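# Lift the orange jar out of a packed tray

## Task

Take the orange jar out of the crowded tray and end with it held motionless in mid-air by a firm grip, with the fingertips placed well below the jar's lid and its base raised by clearly more than one jar height above the tops of the remaining jars, touching nothing else. Every other jar must stay in the tray, the tray must stay level on the table, and no loose object other than that jar and the tray may be left gripped or squeezed.

## Robot and tools

Robot. Two six-joint arms, left_arm and right_arm, each ending in a parallel two-finger gripper. Bases in the scene frame: left_arm at (+0.023, +0.434, 0) m, right_arm at (-0.051, -0.382, 0) m, each turned only slightly about z (quat_wxyz about (+0.998, 0, 0, +0.06)).

Scene frame. One frame serves both arms. Its origin sits on the table top midway between the bases, +z is up, +x points out across the table, and left_arm is on the +y side. The names left and right have nothing to do with image sides.

Joint order, the same in every row and every result list: waist (joint1), shoulder (joint2), elbow (joint3), forearm roll (joint4), wrist pitch (joint5), wrist roll (joint6). Stated ranges in rad: waist -6.283..6.283, shoulder -2.304..2.304, elbow -4.224..0.061, forearm roll -6.283..6.283, wrist pitch -2.164..2.164, wrist roll -6.283..6.283. A joint's true end may sit up to 0.010 rad away from these values. Load limits in N m: waist 52.8, shoulder 52.8, elbow 44, forearm roll 23.7, wrist pitch 16.7, wrist roll 16.7. A carried object adds to the load.

Gripper. The fingers point along the gripper's +z axis and close along its y axis. end_effector_position is the midpoint between the pads when closed, roughly 2 cm short of the tips. Closing pushes the tips about 10 mm farther along +z. The pad gap is 0.084 m when fully open.

execute_actions(actions). actions is a list of actions, run one after another. Each action is a table of 0 to 15 rows, and each row lasts one control step of 1/30 s. If a table has fewer than 15 rows, its final row repeats for the remaining steps. Every row holds 14 numbers in [-1, 1], even when only one arm is meant to move. The first 7 are for left_arm: six joint offsets in the order above, then the opening. The last 7 are the same for right_arm. Joint numbers are offsets, not poses. They are scaled so that 1.0 = 2.036 rad, and they are counted from the angles at the start of that action, not from the previous row. For a call's first action, that start is the last state reported. The opening is absolute: +1 fully open, -1 shut. An action that would take any joint more than 0.010 rad beyond its range edge is refused for both arms. A malformed call, or one whose first action fails this check, moves nothing. A joint pushed past its true end stops at that end, and the result then says "joint sent to its limit". If that line is missing, the joint may still be at its end. An empty list just returns the current state and images.

move(target, speed, blocking). target is one 14-number row laid out as above. Its joint offsets count from the "Joint positions" of the last result that showed them, and the opening is absolute. speed is in rad/s for whichever joint has the longest way to go, from 0.01 to 2, default 0.5. All joints move in step, so the hand traces a curve. Paths last between 0.5 and 10 s and ignore obstacles and the other arm. The result adds a "move:" line. It reports the ending (done, off_target, moving, held, fault), limits=held or limits=none, and the joint of each arm that is farthest from its target. With blocking=false the result comes after 0.5 s while motion continues. You must then use wait or stop before sending more rows or moves. Faster moves hit harder, and a target set deeper past a contact presses harder. To keep a pressing arm's force, send the offsets from its Joint positions to its Joint targets.

wait(seconds), 0 to 10: the arms hold their last command, and the call returns early if a running move ends. stop(): brakes a running move, needing some room, but the fingers carry on. zoom_image(camera, region): camera is "cam_high" or "cam_low", region is [x0, y0, x1, y1] pixels from the top-left, at most 504 by 504. read_manual(section): returns licence text only, default "licences". finished_scene(scene): pass the current scene number to end it for good. The goal must already hold and keep holding.

Motion limits. Joint targets move no faster than 3.14 rad/s and need 0.16 s to reach that speed. Each step, a target is kept within 0.623 rad of the measured angle. If targets would move the hand more than 70 mm from where it is measured, they are pulled back. Large changes may therefore take several actions. An unfinished motion should be commanded again in the next action. The robot keeps holding its last command while you compose a reply.

Results. The state line shows each hand's position (m), quat_wxyz and velocities in the scene frame. At long reach the position may be somewhat off. Joint positions and Joint velocities give one block per arm: six angles (rad, rad/s), then the pad gap (m). Joint targets shows where the joints are currently being driven. grip_measured is the measured opening on the command scale. To hold something, command clearly less than grip_measured, since a larger gap means a harder squeeze. The limit is about 24 N per pad for objects up to about 6 cm wide. Step readings list joint angles at some steps, and HELD plus an arm label marks steps that were held back. "joint command not followed" means the clearance check changed that arm's joint targets. Torque readings carry an offset, a scale and noise. MOTOR HOT appears at 65 °C, and at 80 °C an OVER-TEMPERATURE FAULT brakes the arm. A TORQUE FAULT stops the arm, backs the joint off, holds it for 10 s and drops the rest of the call.

Cameras: cam_high and cam_low, both 896x504, in that order. cam_high looks down from about (1.31, 0.18, 1.30) m. cam_low looks on from about (1.50, 0.22, 0.49) m. Both sit across the table, facing the arms.

Avoid: arms touching or shoving each other, fast collisions, jars or the tray leaving the table, tipping the tray, and dropping or letting the jar slip. Occasional tugs on the held jar or pushes on loose items can happen, so keep the grip firm.

Each tool is called after "Request:" as name([rows], argument=value, ...), one row to a line, values as JSON.

## Session

Request:
execute_actions(actions=[])

Scene clock: 0.00 s.
left_arm: end_effector_position=(+0.1618, -0.0187, +0.1180) grip_measured=+1.00 end_effector_quat_wxyz=(-0.248, +0.144, +0.651, -0.703) end_effector_velocity=(-0.000, -0.000, +0.000) end_effector_angular_velocity=(-0.000, +0.000, -0.001) | right_arm: end_effector_position=(+0.7340, -0.3989, +0.2224) grip_measured=+1.00 end_effector_quat_wxyz=(+0.486, +0.339, +0.805, +0.016) end_effector_velocity=(+0.000, -0.000, +0.000) end_effector_angular_velocity=(-0.001, +0.000, +0.001)
Joint names: [waist, shoulder, elbow, forearm roll, wrist pitch, wrist roll]
Joint positions: left_arm=[-0.867 -1.097 -0.796  1.425  1.733  1.749  0.084] | right_arm=[-0.019 -0.728 -1.223 -2.406 -0.6    0.048  0.084]
Joint velocities: left_arm=[-0.  0. -0.  0.  0. -0. -0.] | right_arm=[ 0.    -0.     0.     0.    -0.001 -0.001  0.   ]
Joint torques (N m, as the arm reports them, + toward a larger angle): no reading
Joint targets: left_arm=[-0.867 -1.097 -0.796 1.425 1.733 1.749] | right_arm=[-0.019 -0.728 -1.223 -2.406 -0.600 0.048]

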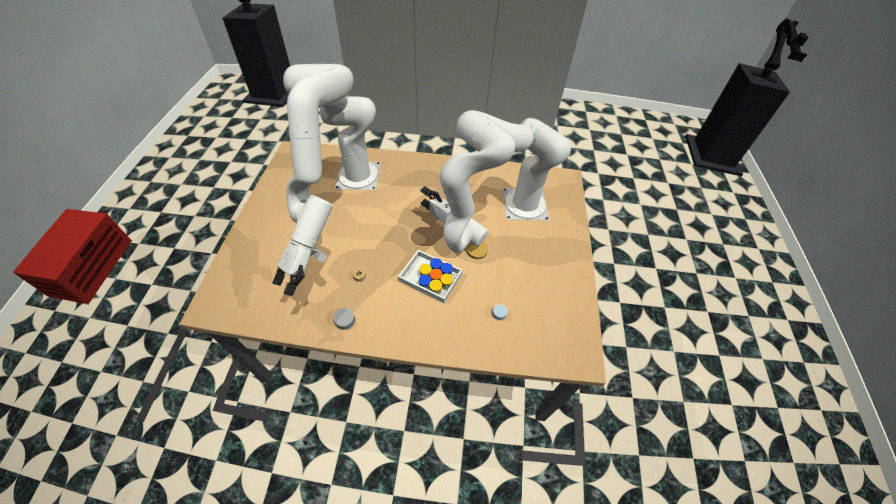

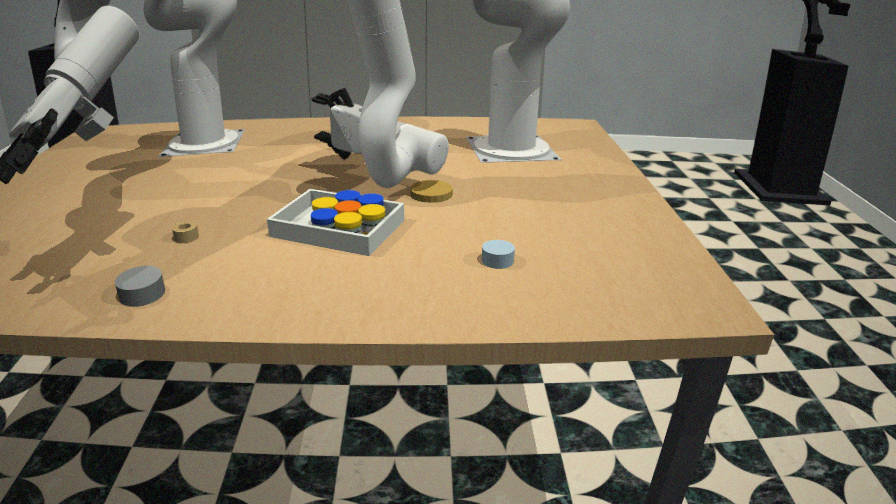

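Request:
zoom_image(camera="cam_high", region=[380, 235, 500, 315])

Request:
zoom_image(camera="cam_low", region=[250, 170, 430, 270])

Region (380, 235, 500, 315) of cam_high's 896x504 image, scaled by 4.200, with more detail than that image has.

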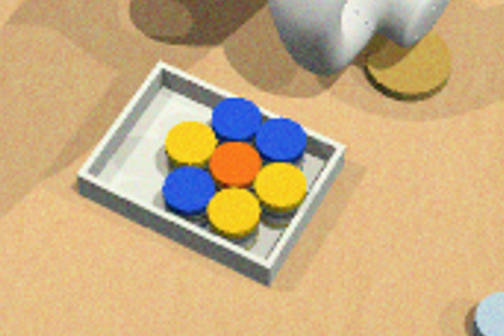

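Region (250, 170, 430, 270) of cam_low's 896x504 image, scaled by 2.800, with more detail than that image has.

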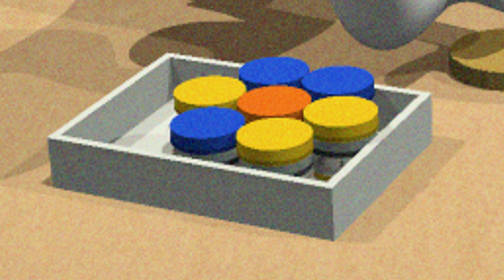

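Request:
move(target=[0,0.25,-0.2345,-0.2,0,-0.289,1,0,0,0,0,0,0,1], speed=0.8)

Request:
move(target=[0.0015,-0.048,0,-0.5,-1,0,1,0,0,0,0,0,0,1], speed=1.2)

Scene clock: 55.43 s.
left_arm: end_effector_position=(+0.3802, -0.1745, +0.5637) grip_measured=+1.00 end_effector_quat_wxyz=(+0.070, -0.164, -0.497, +0.849) end_effector_velocity=(-0.000, +0.000, +0.004) end_effector_angular_velocity=(-0.005, -0.002, -0.000) | right_arm: end_effector_position=(+0.7340, -0.3989, +0.2224) grip_measured=+1.00 end_effector_quat_wxyz=(+0.486, +0.339, +0.805, +0.016) end_effector_velocity=(-0.000, +0.000, +0.000) end_effector_angular_velocity=(-0.001, +0.001, +0.001)
Joint names: [waist, shoulder, elbow, forearm roll, wrist pitch, wrist roll]
Joint positions: left_arm=[-0.867 -0.588 -1.273  1.018  1.733  1.161  0.084] | right_arm=[-0.019 -0.728 -1.223 -2.406 -0.6    0.048  0.084]
Joint velocities: left_arm=[-0.     0.003 -0.003 -0.002  0.    -0.002 -0.   ] | right_arm=[ 0.     0.     0.    -0.     0.001 -0.001  0.   ]
Joint torques (N m, as the arm reports them, + toward a larger angle): left_arm=[  0.95  31.47 -19.37  -0.23   1.46  -0.18] | right_arm=[ -0.24  48.97 -12.7   -2.65  -1.1    0.21]
Joint targets: left_arm=[-0.867 -0.588 -1.273 1.018 1.733 1.160] | right_arm=[-0.019 -0.728 -1.223 -2.406 -0.600 0.048]
move: done; limits=none; left_arm: farthest joint: the elbow, 0.001 radians from its target (0.478 radians at the start); right_arm: farthest joint: the waist, 0.000 radians from its target (0.000 radians at the start)

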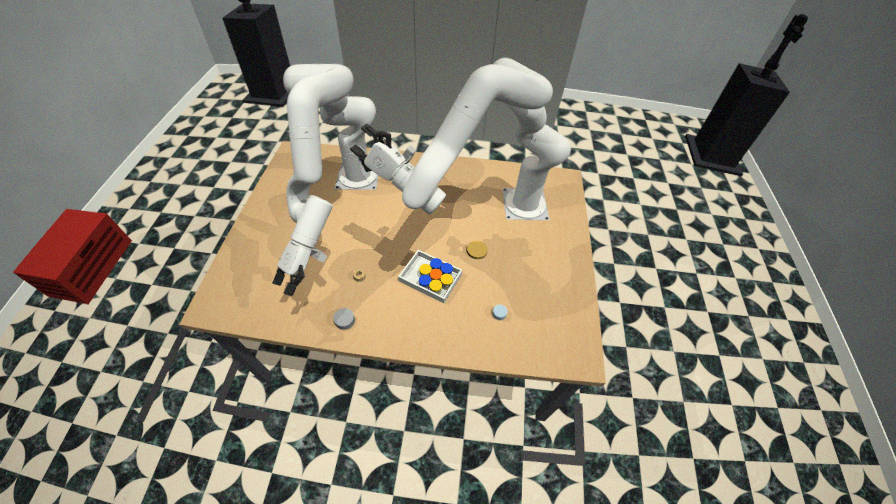

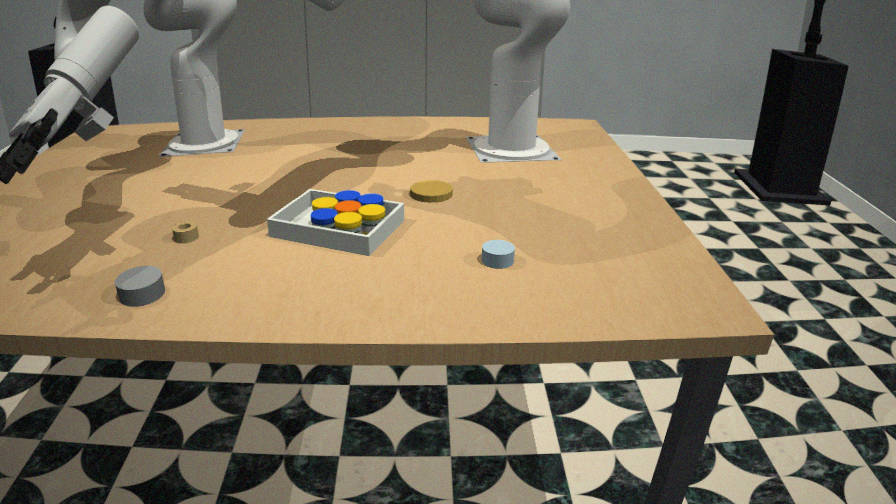

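Scene clock: 57.97 s.
left_arm: end_effector_position=(+0.5215, -0.0226, +0.1593) grip_measured=+1.00 end_effector_quat_wxyz=(+0.030, -0.575, +0.806, -0.138) end_effector_velocity=(-0.001, +0.000, -0.001) end_effector_angular_velocity=(+0.001, +0.003, +0.002) | right_arm: end_effector_position=(+0.7340, -0.3989, +0.2224) grip_measured=+1.00 end_effector_quat_wxyz=(+0.486, +0.339, +0.805, +0.016) end_effector_velocity=(-0.000, -0.000, -0.000) end_effector_angular_velocity=(-0.000, +0.000, +0.000)
Joint names: [waist, shoulder, elbow, forearm roll, wrist pitch, wrist roll]
Joint positions: left_arm=[-0.864 -0.686 -1.273  0.001 -0.303  1.161  0.084] | right_arm=[-0.019 -0.728 -1.223 -2.406 -0.6    0.048  0.084]
Joint velocities: left_arm=[-0.    -0.001  0.    -0.001 -0.003 -0.001 -0.   ] | right_arm=[-0. -0.  0. -0. -0. -0. -0.]
Joint torques (N m, as the arm reports them, + toward a larger angle): left_arm=[ -1.66  33.44 -17.47   0.75   0.93  -0.14] | right_arm=[ -2.12  50.13 -12.45  -2.56  -1.08   0.22]
Joint targets: left_arm=[-0.864 -0.686 -1.273 0.000 -0.303 1.161] | right_arm=[-0.019 -0.728 -1.223 -2.406 -0.600 0.048]
move: done; limits=none; left_arm: farthest joint: the waist, 0.000 radians from its target (0.003 radians at the start); right_arm: farthest joint: the waist, 0.000 radians from its target (0.000 radians at the start)

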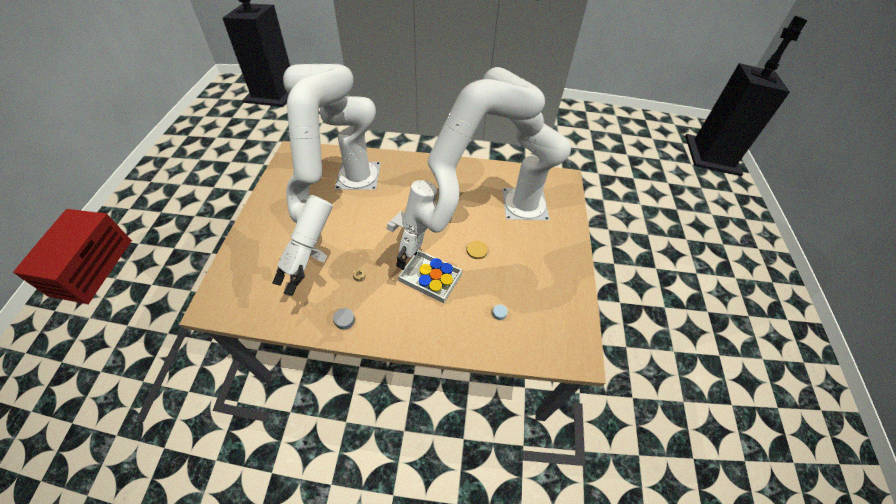

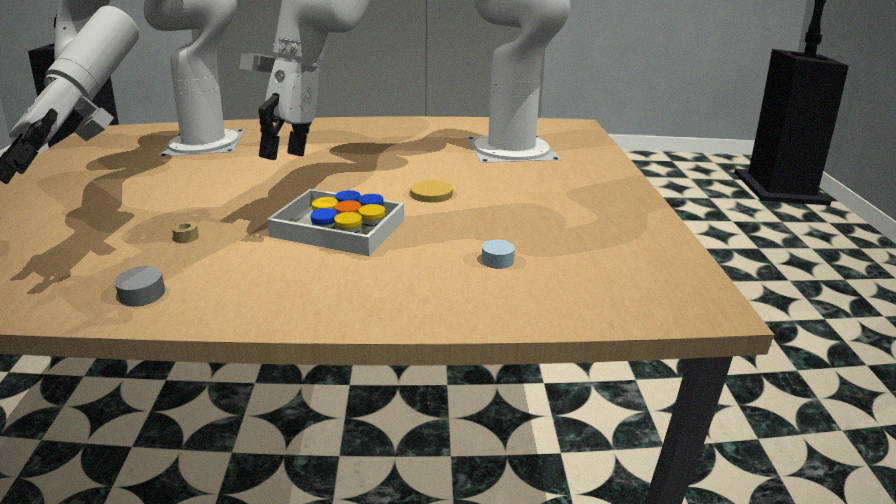

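Request:
move(target=[0,-0.0482,0,0,-0.0914,0,0.3,0,0.3,0.33,0,0,0,1], speed=0.6)

Request:
zoom_image(camera="cam_high", region=[385, 225, 485, 310])

Request:
zoom_image(camera="cam_low", region=[260, 150, 420, 260])

Scene clock: 65.40 s.
left_arm: end_effector_position=(+0.4710, +0.0237, +0.0898) grip_measured=+0.29 end_effector_quat_wxyz=(+0.000, -0.581, +0.814, +0.000) end_effector_velocity=(-0.001, -0.000, -0.000) end_effector_angular_velocity=(+0.001, +0.001, -0.001) | right_arm: end_effector_position=(+0.4940, -0.4223, +0.2876) grip_measured=+1.00 end_effector_quat_wxyz=(+0.462, +0.338, +0.820, +0.004) end_effector_velocity=(-0.001, -0.000, -0.000) end_effector_angular_velocity=(+0.000, +0.000, -0.000)
Joint names: [waist, shoulder, elbow, forearm roll, wrist pitch, wrist roll]
Joint positions: left_arm=[-0.864 -0.784 -1.273  0.001 -0.489  1.161  0.056] | right_arm=[-0.019 -0.118 -0.551 -2.406 -0.6    0.048  0.084]
Joint velocities: left_arm=[-0.001 -0.     0.    -0.    -0.001 -0.    -0.   ] | right_arm=[-0.     0.003  0.003  0.     0.     0.    -0.   ]
Joint torques (N m, as the arm reports them, + toward a larger angle): left_arm=[  0.92  35.23 -16.02   1.06   0.4   -0.08] | right_arm=[ -1.39  27.39 -11.27  -2.58  -1.01   0.31]
Joint targets: left_arm=[-0.864 -0.784 -1.273 0.001 -0.489 1.161] | right_arm=[-0.019 -0.117 -0.551 -2.406 -0.600 0.048]
move: done; limits=none; left_arm: farthest joint: the wrist pitch, 0.001 radians from its target (0.186 radians at the start); right_arm: farthest joint: the waist, 0.000 radians from its target (0.000 radians at the start)

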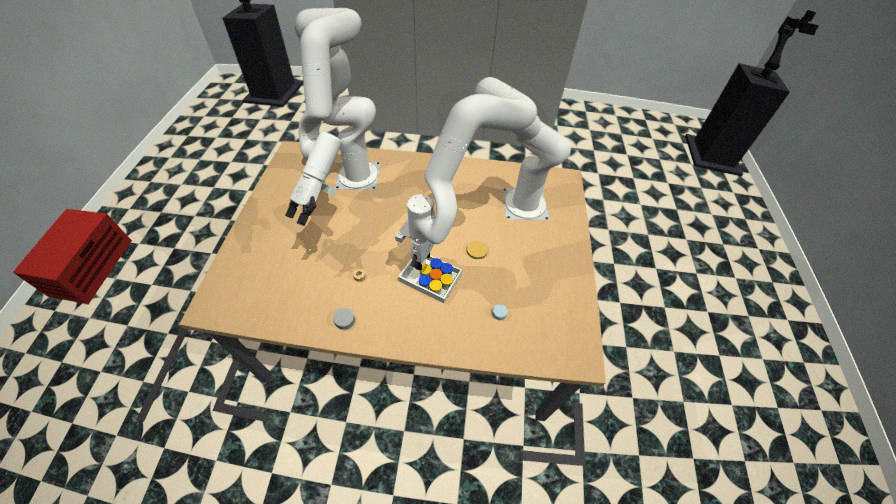

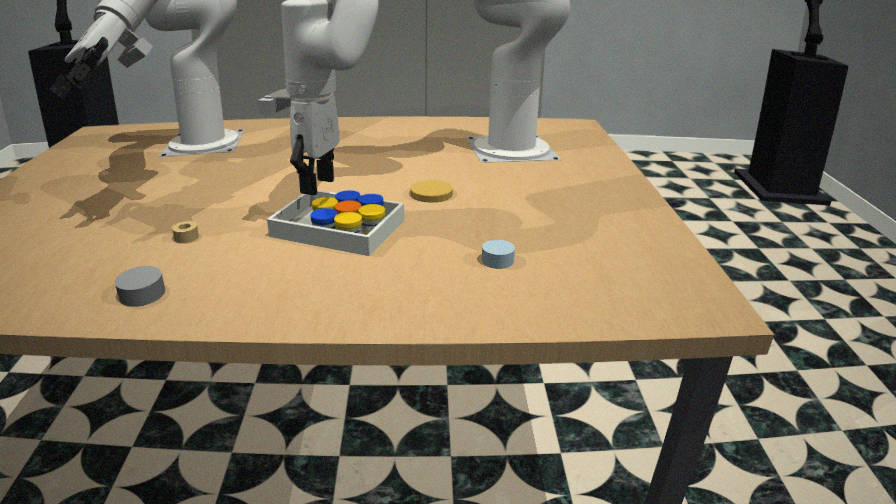

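Region (385, 225, 485, 310) of cam_high's 896x504 image, scaled by 5.040, with more detail than that image has; it fills the top 428 rows of this view, and the rest is white.

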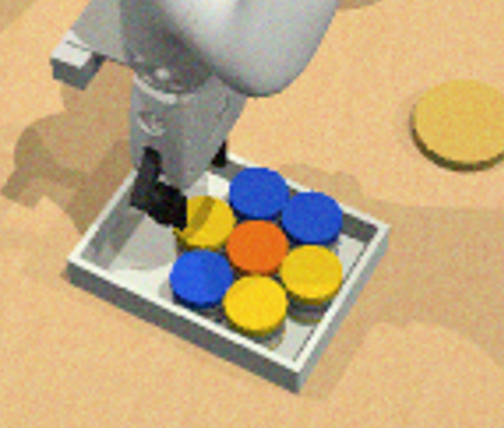

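Region (260, 150, 420, 260) of cam_low's 896x504 image, scaled by 3.150, with more detail than that image has; it fills the top 346 rows of this view, and the rest is white.

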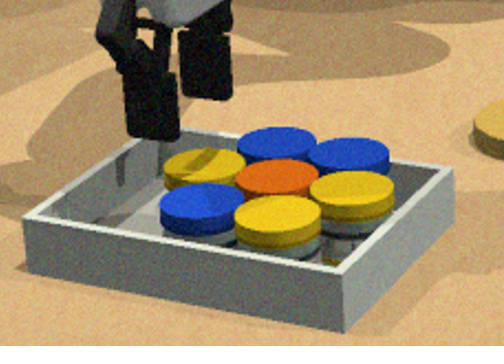

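Request:
move(target=[-0.0016,-0.0471,-0.0128,0,0.0344,-0.0016,0.3,0,0,0,0,0,0,1], speed=0.08)

Request:
zoom_image(camera="cam_high", region=[385, 225, 485, 310])

Request:
zoom_image(camera="cam_low", region=[260, 150, 420, 260])

Scene clock: 99.87 s.
left_arm: end_effector_position=(+0.4720, +0.0201, +0.0400) grip_measured=+0.29 end_effector_quat_wxyz=(+0.000, -0.581, +0.814, -0.000) end_effector_velocity=(+0.000, +0.000, -0.001) end_effector_angular_velocity=(+0.000, +0.001, +0.001) | right_arm: end_effector_position=(+0.4940, -0.4223, +0.2876) grip_measured=+1.00 end_effector_quat_wxyz=(+0.462, +0.338, +0.820, +0.004) end_effector_velocity=(+0.000, +0.000, +0.000) end_effector_angular_velocity=(+0.001, -0.001, -0.001)
Joint names: [waist, shoulder, elbow, forearm roll, wrist pitch, wrist roll]
Joint positions: left_arm=[-0.867 -0.88  -1.299  0.001 -0.419  1.157  0.056] | right_arm=[-0.019 -0.118 -0.551 -2.406 -0.6    0.048  0.084]
Joint velocities: left_arm=[ 0.001 -0.003 -0.001 -0.001  0.001  0.001  0.   ] | right_arm=[ 0.    -0.    -0.    -0.    -0.     0.001  0.   ]
Joint torques (N m, as the arm reports them, + toward a larger angle): left_arm=[  2.12  34.43 -14.83   0.42   0.36  -0.15] | right_arm=[ -1.02  27.08 -11.78  -2.62  -0.9    0.14]
Joint targets: left_arm=[-0.867 -0.880 -1.299 0.001 -0.418 1.157] | right_arm=[-0.019 -0.118 -0.551 -2.406 -0.600 0.048]
move: done; limits=none; left_arm: farthest joint: the waist, 0.000 radians from its target (0.004 radians at the start); right_arm: farthest joint: the waist, 0.000 radians from its target (0.000 radians at the start)

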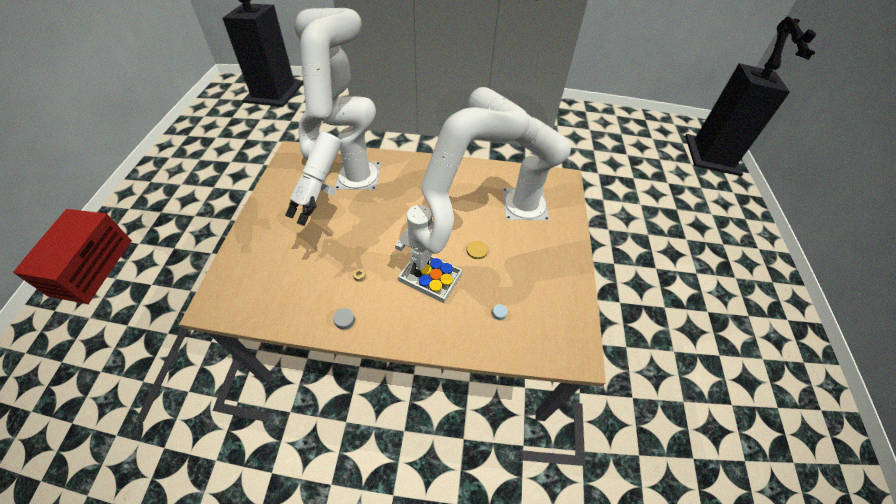

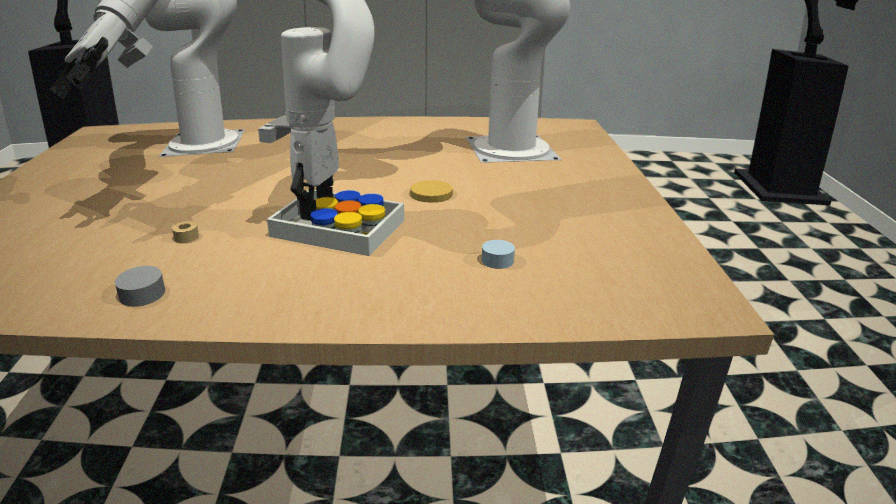

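Region (385, 225, 485, 310) of cam_high's 896x504 image, scaled by 5.040, with more detail than that image has; it fills the top 428 rows of this view, and the rest is white.

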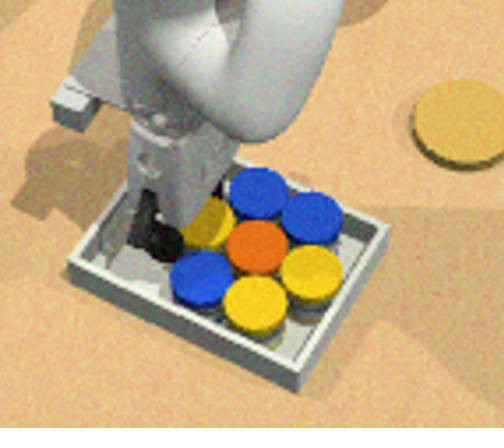

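Region (260, 150, 420, 260) of cam_low's 896x504 image, scaled by 3.150, with more detail than that image has; it fills the top 346 rows of this view, and the rest is white.

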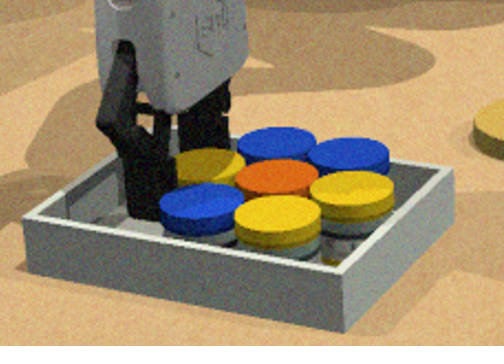

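Request:
move(target=[0.0037,0.0017,0.0034,0,0.0017,0.0037,0.1,0,0,0,0,0,0,1], speed=0.02)

Request:
move(target=[0,0,0,0,0,0,-0.3,0,0,0,0,0,0,1])

Request:
zoom_image(camera="cam_low", region=[260, 150, 420, 260])

Scene clock: 106.80 s.
left_arm: end_effector_position=(+0.4735, +0.0247, +0.0399) grip_measured=+0.09 end_effector_quat_wxyz=(+0.000, -0.581, +0.814, -0.000) end_effector_velocity=(+0.001, +0.002, -0.000) end_effector_angular_velocity=(-0.000, -0.000, +0.001) | right_arm: end_effector_position=(+0.4940, -0.4223, +0.2876) grip_measured=+1.00 end_effector_quat_wxyz=(+0.462, +0.338, +0.820, +0.004) end_effector_velocity=(-0.000, -0.000, -0.000) end_effector_angular_velocity=(-0.000, +0.000, +0.000)
Joint names: [waist, shoulder, elbow, forearm roll, wrist pitch, wrist roll]
Joint positions: left_arm=[-0.86  -0.876 -1.292  0.001 -0.415  1.165  0.048] | right_arm=[-0.019 -0.118 -0.551 -2.406 -0.6    0.048  0.084]
Joint velocities: left_arm=[0.002 0.001 0.002 0.    0.001 0.001 0.   ] | right_arm=[ 0. -0.  0. -0. -0. -0. -0.]
Joint torques (N m, as the arm reports them, + toward a larger angle): left_arm=[ -0.81  35.95 -14.86   0.69   0.32  -0.12] | right_arm=[ -1.37  26.9  -11.58  -2.7   -1.02   0.23]
Joint targets: left_arm=[-0.859 -0.876 -1.292 0.001 -0.415 1.165] | right_arm=[-0.019 -0.118 -0.551 -2.406 -0.600 0.048]
move: done; limits=none; left_arm: farthest joint: the waist, 0.000 radians from its target (0.007 radians at the start); right_arm: farthest joint: the waist, 0.000 radians from its target (0.000 radians at the start)

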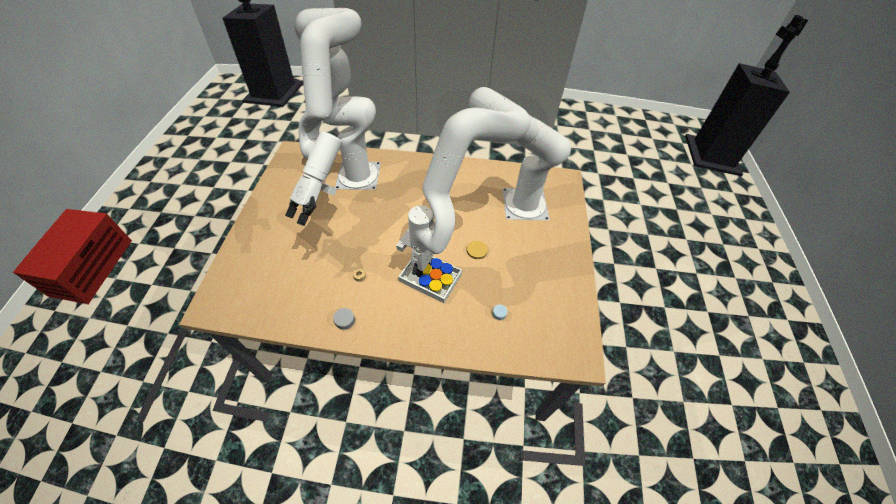

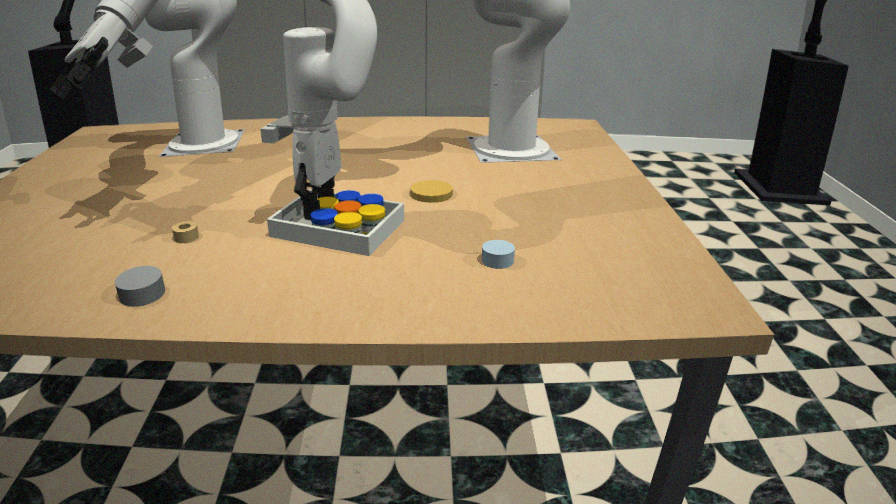

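Scene clock: 107.30 s.
left_arm: end_effector_position=(+0.4736, +0.0246, +0.0400) grip_measured=+0.03 end_effector_quat_wxyz=(+0.000, -0.581, +0.814, -0.000) end_effector_velocity=(-0.000, -0.000, -0.000) end_effector_angular_velocity=(+0.000, -0.000, -0.001) | right_arm: end_effector_position=(+0.4940, -0.4223, +0.2876) grip_measured=+1.00 end_effector_quat_wxyz=(+0.462, +0.338, +0.820, +0.004) end_effector_velocity=(+0.000, +0.000, +0.000) end_effector_angular_velocity=(-0.001, +0.001, +0.001)
Joint names: [waist, shoulder, elbow, forearm roll, wrist pitch, wrist roll]
Joint positions: left_arm=[-0.86  -0.876 -1.292  0.001 -0.415  1.165  0.045] | right_arm=[-0.019 -0.118 -0.551 -2.406 -0.6    0.048  0.084]
Joint velocities: left_arm=[-0.001 -0.     0.     0.001  0.    -0.     0.   ] | right_arm=[ 0.     0.    -0.     0.     0.001 -0.001  0.   ]
Joint torques (N m, as the arm reports them, + toward a larger angle): left_arm=[  1.51  31.78 -13.34   1.36   0.67  -0.03] | right_arm=[ -0.28  27.62 -11.2   -2.43  -1.19   0.32]
Joint targets: left_arm=[-0.860 -0.876 -1.292 0.001 -0.415 1.165] | right_arm=[-0.019 -0.118 -0.551 -2.406 -0.600 0.048]
move: done; limits=none; left_arm: farthest joint: the waist, 0.000 radians from its target (0.000 radians at the start); right_arm: farthest joint: the waist, 0.000 radians from its target (0.000 radians at the start)

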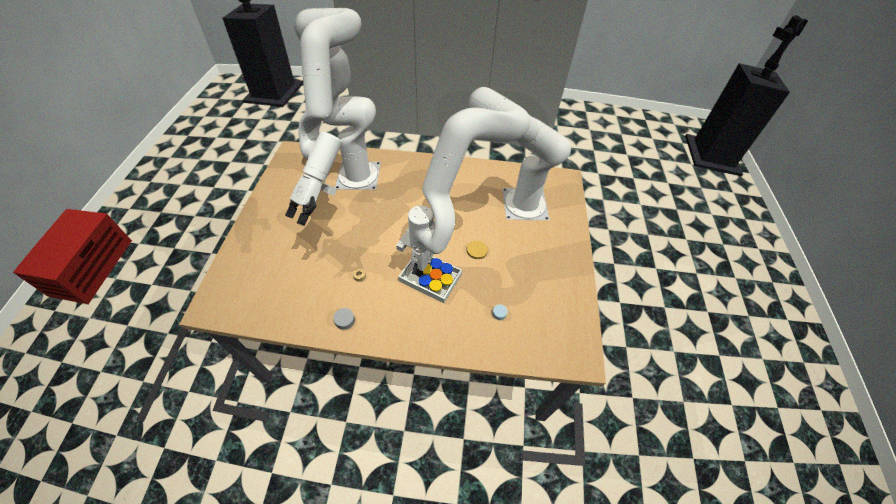

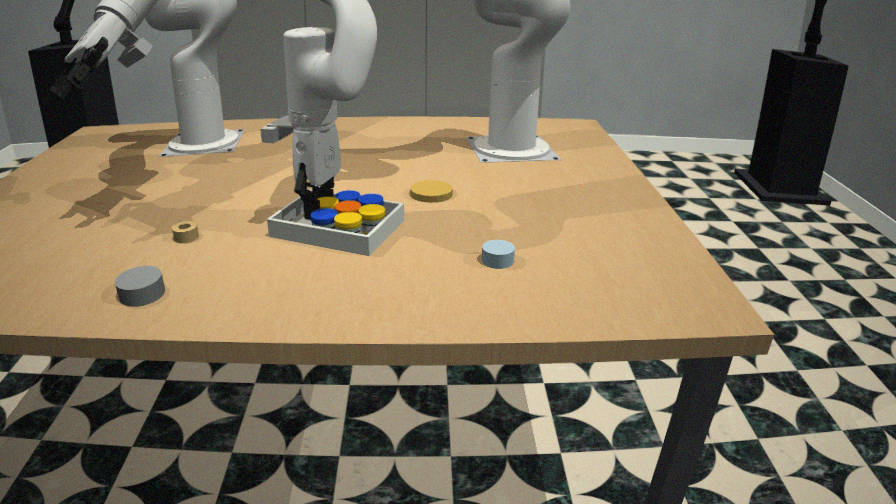

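Region (260, 150, 420, 260) of cam_low's 896x504 image, scaled by 3.150, with more detail than that image has; it fills the top 346 rows of this view, and the rest is white.

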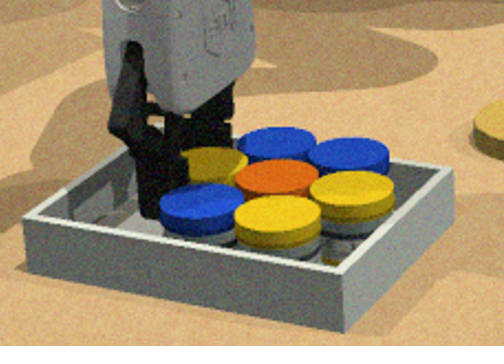

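Request:
move(target=[-0.0265,0.0087,0.0156,0,0.0069,-0.0265,-0.3,0,0,0,0,0,0,1], speed=0.05)

Request:
zoom_image(camera="cam_low", region=[260, 150, 420, 260])

Request:
zoom_image(camera="cam_high", region=[385, 225, 485, 310])

Scene clock: 114.83 s.
left_arm: end_effector_position=(+0.4446, +0.0075, +0.0410) grip_measured=+0.02 end_effector_quat_wxyz=(+0.000, -0.581, +0.814, -0.000) end_effector_velocity=(-0.001, -0.001, -0.000) end_effector_angular_velocity=(-0.000, +0.000, +0.001) | right_arm: end_effector_position=(+0.4940, -0.4223, +0.2876) grip_measured=+1.00 end_effector_quat_wxyz=(+0.462, +0.338, +0.820, +0.004) end_effector_velocity=(-0.000, -0.000, -0.000) end_effector_angular_velocity=(+0.000, +0.000, -0.000)
Joint names: [waist, shoulder, elbow, forearm roll, wrist pitch, wrist roll]
Joint positions: left_arm=[-0.913 -0.859 -1.26   0.001 -0.401  1.111  0.045] | right_arm=[-0.019 -0.118 -0.551 -2.406 -0.6    0.048  0.084]
Joint velocities: left_arm=[-0.002  0.001  0.001 -0.     0.001 -0.002 -0.   ] | right_arm=[ 0.    -0.     0.    -0.    -0.     0.001  0.   ]
Joint torques (N m, as the arm reports them, + toward a larger angle): left_arm=[ -0.74  35.86 -15.25   1.03   0.41  -0.05] | right_arm=[ -2.15  27.23 -11.43  -2.76  -1.17   0.25]
Joint targets: left_arm=[-0.914 -0.858 -1.260 0.001 -0.401 1.111] | right_arm=[-0.019 -0.118 -0.551 -2.406 -0.600 0.048]
move: done; limits=none; left_arm: farthest joint: the waist, 0.001 radians from its target (0.054 radians at the start); right_arm: farthest joint: the waist, 0.000 radians from its target (0.000 radians at the start)

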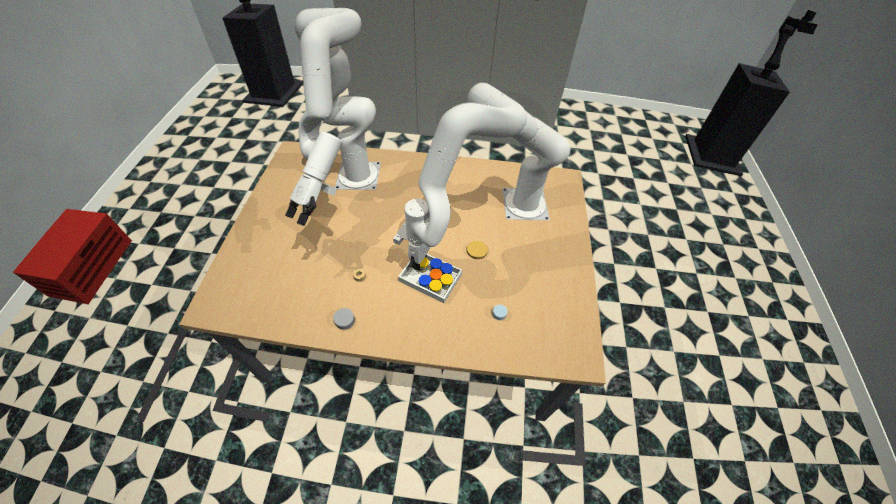

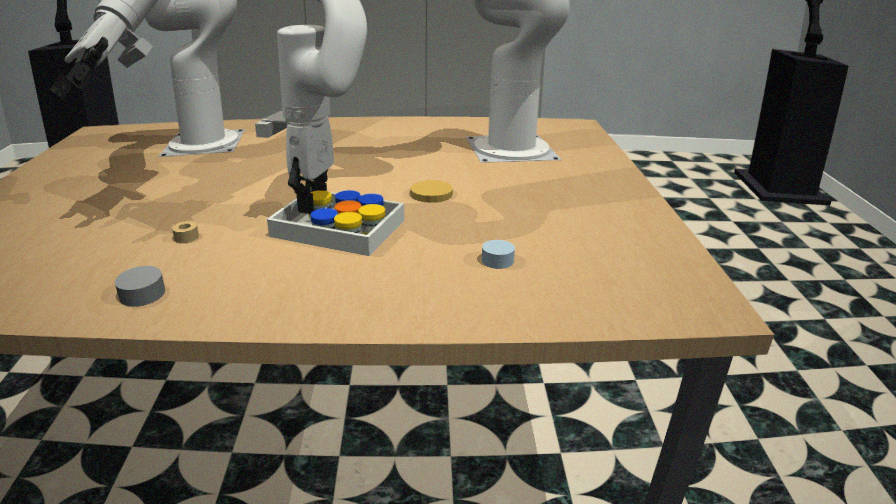

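Region (260, 150, 420, 260) of cam_low's 896x504 image, scaled by 3.150, with more detail than that image has; it fills the top 346 rows of this view, and the rest is white.

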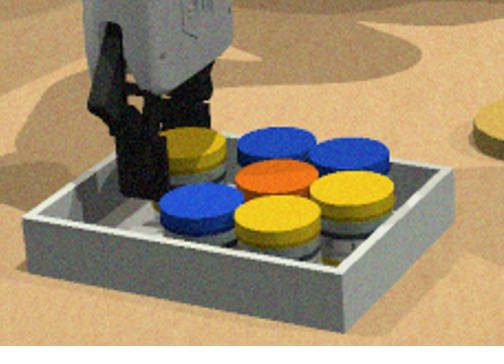

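Region (385, 225, 485, 310) of cam_high's 896x504 image, scaled by 5.040, with more detail than that image has; it fills the top 428 rows of this view, and the rest is white.

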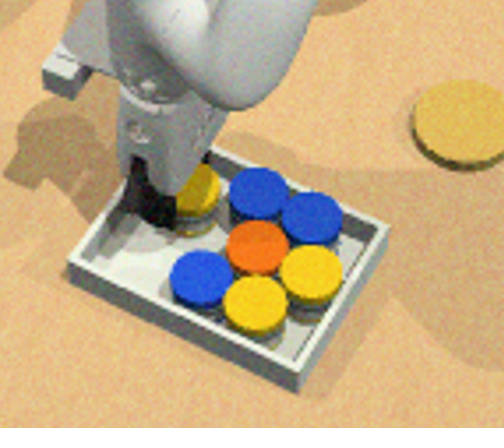

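Request:
move(target=[0,0,0,0,0,0,0.25,0,0,0,0,0,0,1])

Request:
move(target=[0,0.0408,0.0083,0,-0.0324,0,0.25,0,0,0,0,0,0,1], speed=0.15)

Request:
move(target=[0.1238,0.0224,0.0411,0,0.0187,0.1243,0.3,0,0,0,0,0,0,1], speed=0.3)

Request:
zoom_image(camera="cam_low", region=[260, 150, 420, 260])

Request:
zoom_image(camera="cam_high", region=[385, 225, 485, 310])

Scene clock: 126.97 s.
left_arm: end_effector_position=(+0.4446, +0.0075, +0.0410) grip_measured=+0.24 end_effector_quat_wxyz=(+0.000, -0.581, +0.814, -0.000) end_effector_velocity=(+0.000, +0.000, +0.000) end_effector_angular_velocity=(-0.001, -0.000, +0.001) | right_arm: end_effector_position=(+0.4940, -0.4223, +0.2876) grip_measured=+1.00 end_effector_quat_wxyz=(+0.462, +0.338, +0.820, +0.004) end_effector_velocity=(-0.000, +0.000, -0.000) end_effector_angular_velocity=(-0.000, +0.001, +0.000)
Joint names: [waist, shoulder, elbow, forearm roll, wrist pitch, wrist roll]
Joint positions: left_arm=[-0.913 -0.859 -1.26   0.001 -0.401  1.111  0.054] | right_arm=[-0.019 -0.118 -0.551 -2.406 -0.6    0.048  0.084]
Joint velocities: left_arm=[ 0.001  0.001  0.    -0.001 -0.     0.001 -0.   ] | right_arm=[ 0.    -0.    -0.    -0.     0.    -0.001 -0.   ]
Joint torques (N m, as the arm reports them, + toward a larger angle): left_arm=[  1.18  34.33 -14.73   1.25   0.31  -0.29] | right_arm=[ -1.37  27.04 -11.96  -2.79  -1.     0.21]
Joint targets: left_arm=[-0.913 -0.859 -1.260 0.001 -0.401 1.111] | right_arm=[-0.019 -0.118 -0.551 -2.406 -0.600 0.048]
move: done; limits=none; left_arm: farthest joint: the waist, 0.000 radians from its target (0.001 radians at the start); right_arm: farthest joint: the waist, 0.000 radians from its target (0.000 radians at the start)

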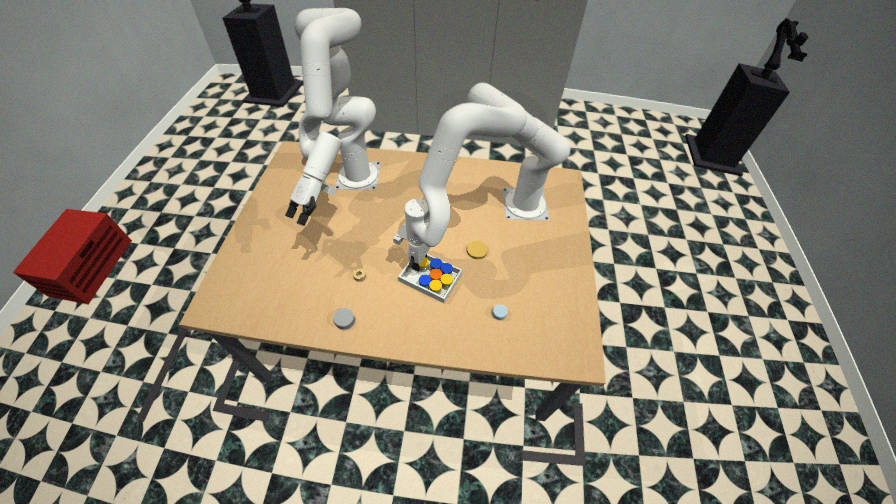

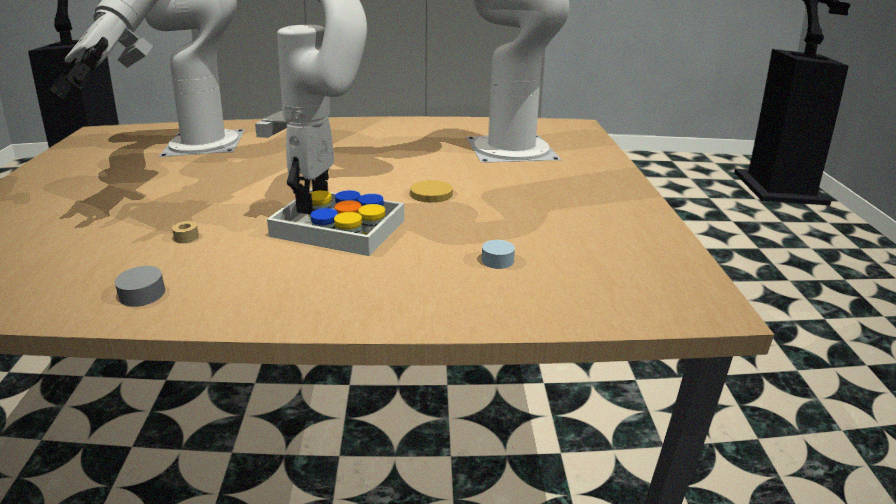

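Scene clock: 127.97 s.
left_arm: end_effector_position=(+0.4440, +0.0081, +0.0852) grip_measured=+0.24 end_effector_quat_wxyz=(+0.000, -0.581, +0.814, -0.000) end_effector_velocity=(-0.000, -0.001, +0.002) end_effector_angular_velocity=(-0.001, -0.001, -0.001) | right_arm: end_effector_position=(+0.4940, -0.4223, +0.2876) grip_measured=+1.00 end_effector_quat_wxyz=(+0.462, +0.338, +0.820, +0.004) end_effector_velocity=(+0.000, -0.000, +0.000) end_effector_angular_velocity=(+0.001, -0.001, -0.001)
Joint names: [waist, shoulder, elbow, forearm roll, wrist pitch, wrist roll]
Joint positions: left_arm=[-0.913 -0.776 -1.244  0.001 -0.467  1.111  0.054] | right_arm=[-0.019 -0.118 -0.551 -2.406 -0.6    0.048  0.084]
Joint velocities: left_arm=[-0.001  0.004  0.     0.    -0.002 -0.    -0.   ] | right_arm=[ 0.     0.     0.     0.    -0.     0.002  0.   ]
Joint torques (N m, as the arm reports them, + toward a larger angle): left_arm=[  1.56  34.55 -15.84   0.51   0.4   -0.02] | right_arm=[ -1.84  28.06 -10.91  -2.39  -1.04   0.29]
Joint targets: left_arm=[-0.913 -0.776 -1.244 0.001 -0.467 1.111] | right_arm=[-0.019 -0.118 -0.551 -2.406 -0.600 0.048]
move: done; limits=none; left_arm: farthest joint: the waist, 0.000 radians from its target (0.000 radians at the start); right_arm: farthest joint: the waist, 0.000 radians from its target (0.000 radians at the start)

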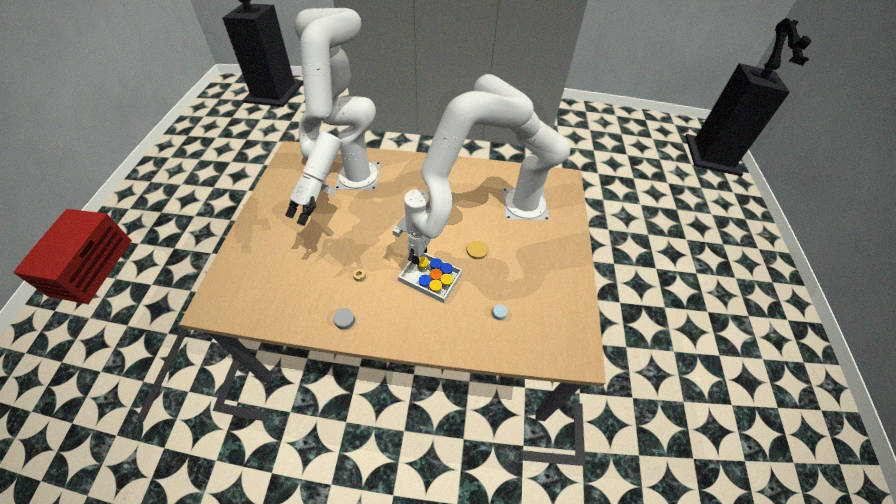

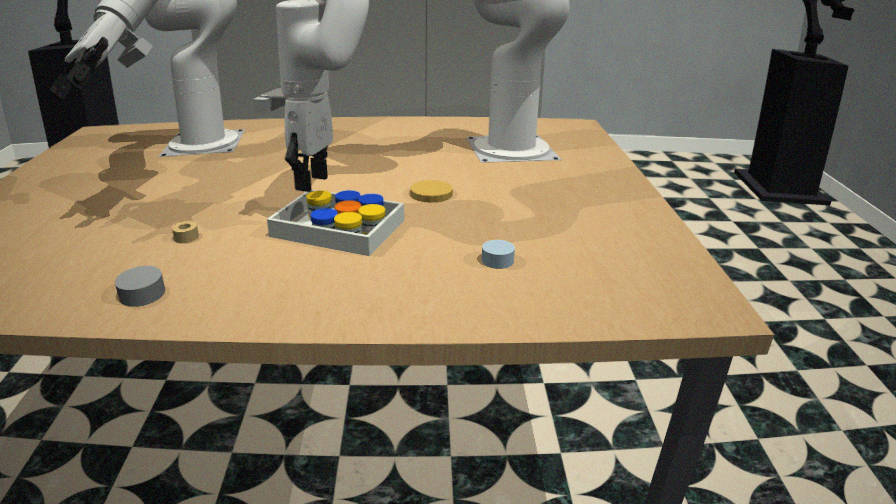

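Scene clock: 129.40 s.
left_arm: end_effector_position=(+0.5153, +0.1393, +0.0852) grip_measured=+0.29 end_effector_quat_wxyz=(+0.000, -0.580, +0.814, -0.000) end_effector_velocity=(+0.001, +0.002, -0.000) end_effector_angular_velocity=(+0.000, +0.001, +0.002) | right_arm: end_effector_position=(+0.4940, -0.4223, +0.2876) grip_measured=+1.00 end_effector_quat_wxyz=(+0.462, +0.338, +0.820, +0.004) end_effector_velocity=(-0.000, +0.000, +0.000) end_effector_angular_velocity=(+0.000, -0.000, -0.000)
Joint names: [waist, shoulder, elbow, forearm roll, wrist pitch, wrist roll]
Joint positions: left_arm=[-0.662 -0.73  -1.16   0.001 -0.429  1.364  0.056] | right_arm=[-0.019 -0.118 -0.551 -2.406 -0.6    0.048  0.084]
Joint velocities: left_arm=[ 0.004  0.     0.001 -0.    -0.     0.002 -0.   ] | right_arm=[ 0.  0. -0.  0.  0.  0.  0.]
Joint torques (N m, as the arm reports them, + toward a larger angle): left_arm=[  0.16  31.78 -15.11   1.42   0.3   -0.29] | right_arm=[ -1.79  27.33 -11.55  -2.27  -1.04   0.25]
Joint targets: left_arm=[-0.661 -0.730 -1.160 0.001 -0.429 1.364] | right_arm=[-0.019 -0.118 -0.551 -2.406 -0.600 0.048]
move: done; limits=none; left_arm: farthest joint: the waist, 0.001 radians from its target (0.252 radians at the start); right_arm: farthest joint: the waist, 0.000 radians from its target (0.000 radians at the start)

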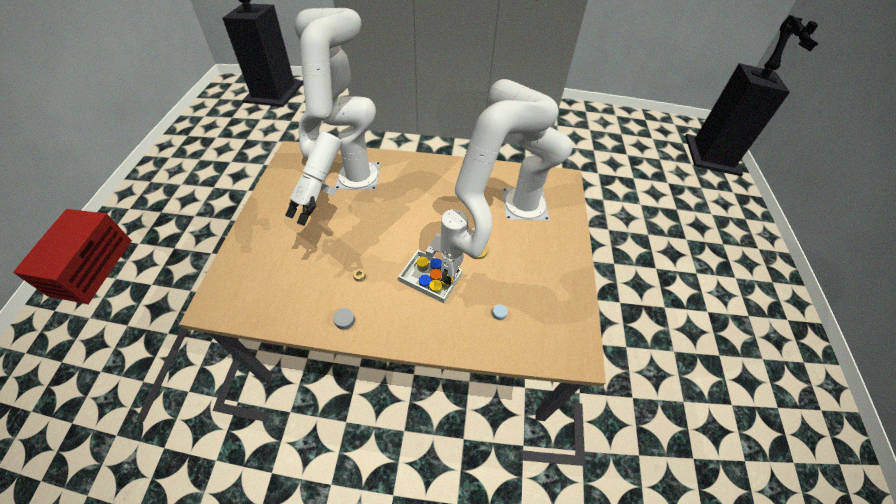

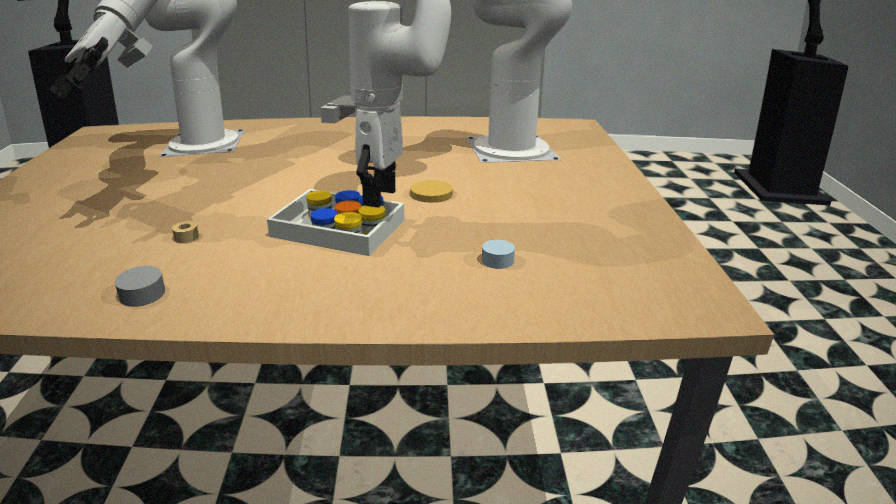

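Region (260, 150, 420, 260) of cam_low's 896x504 image, scaled by 3.150, with more detail than that image has; it fills the top 346 rows of this view, and the rest is white.

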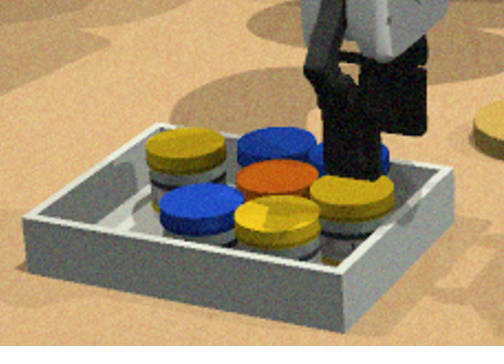

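Region (385, 225, 485, 310) of cam_high's 896x504 image, scaled by 5.040, with more detail than that image has; it fills the top 428 rows of this view, and the rest is white.

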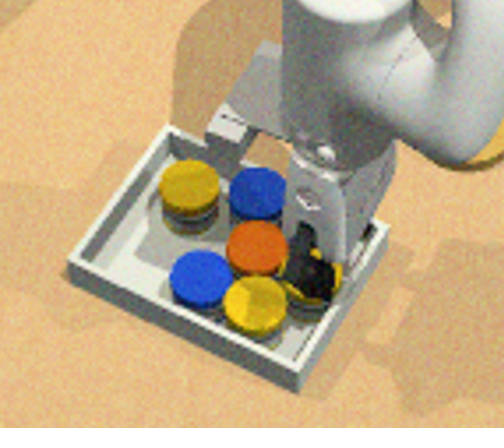

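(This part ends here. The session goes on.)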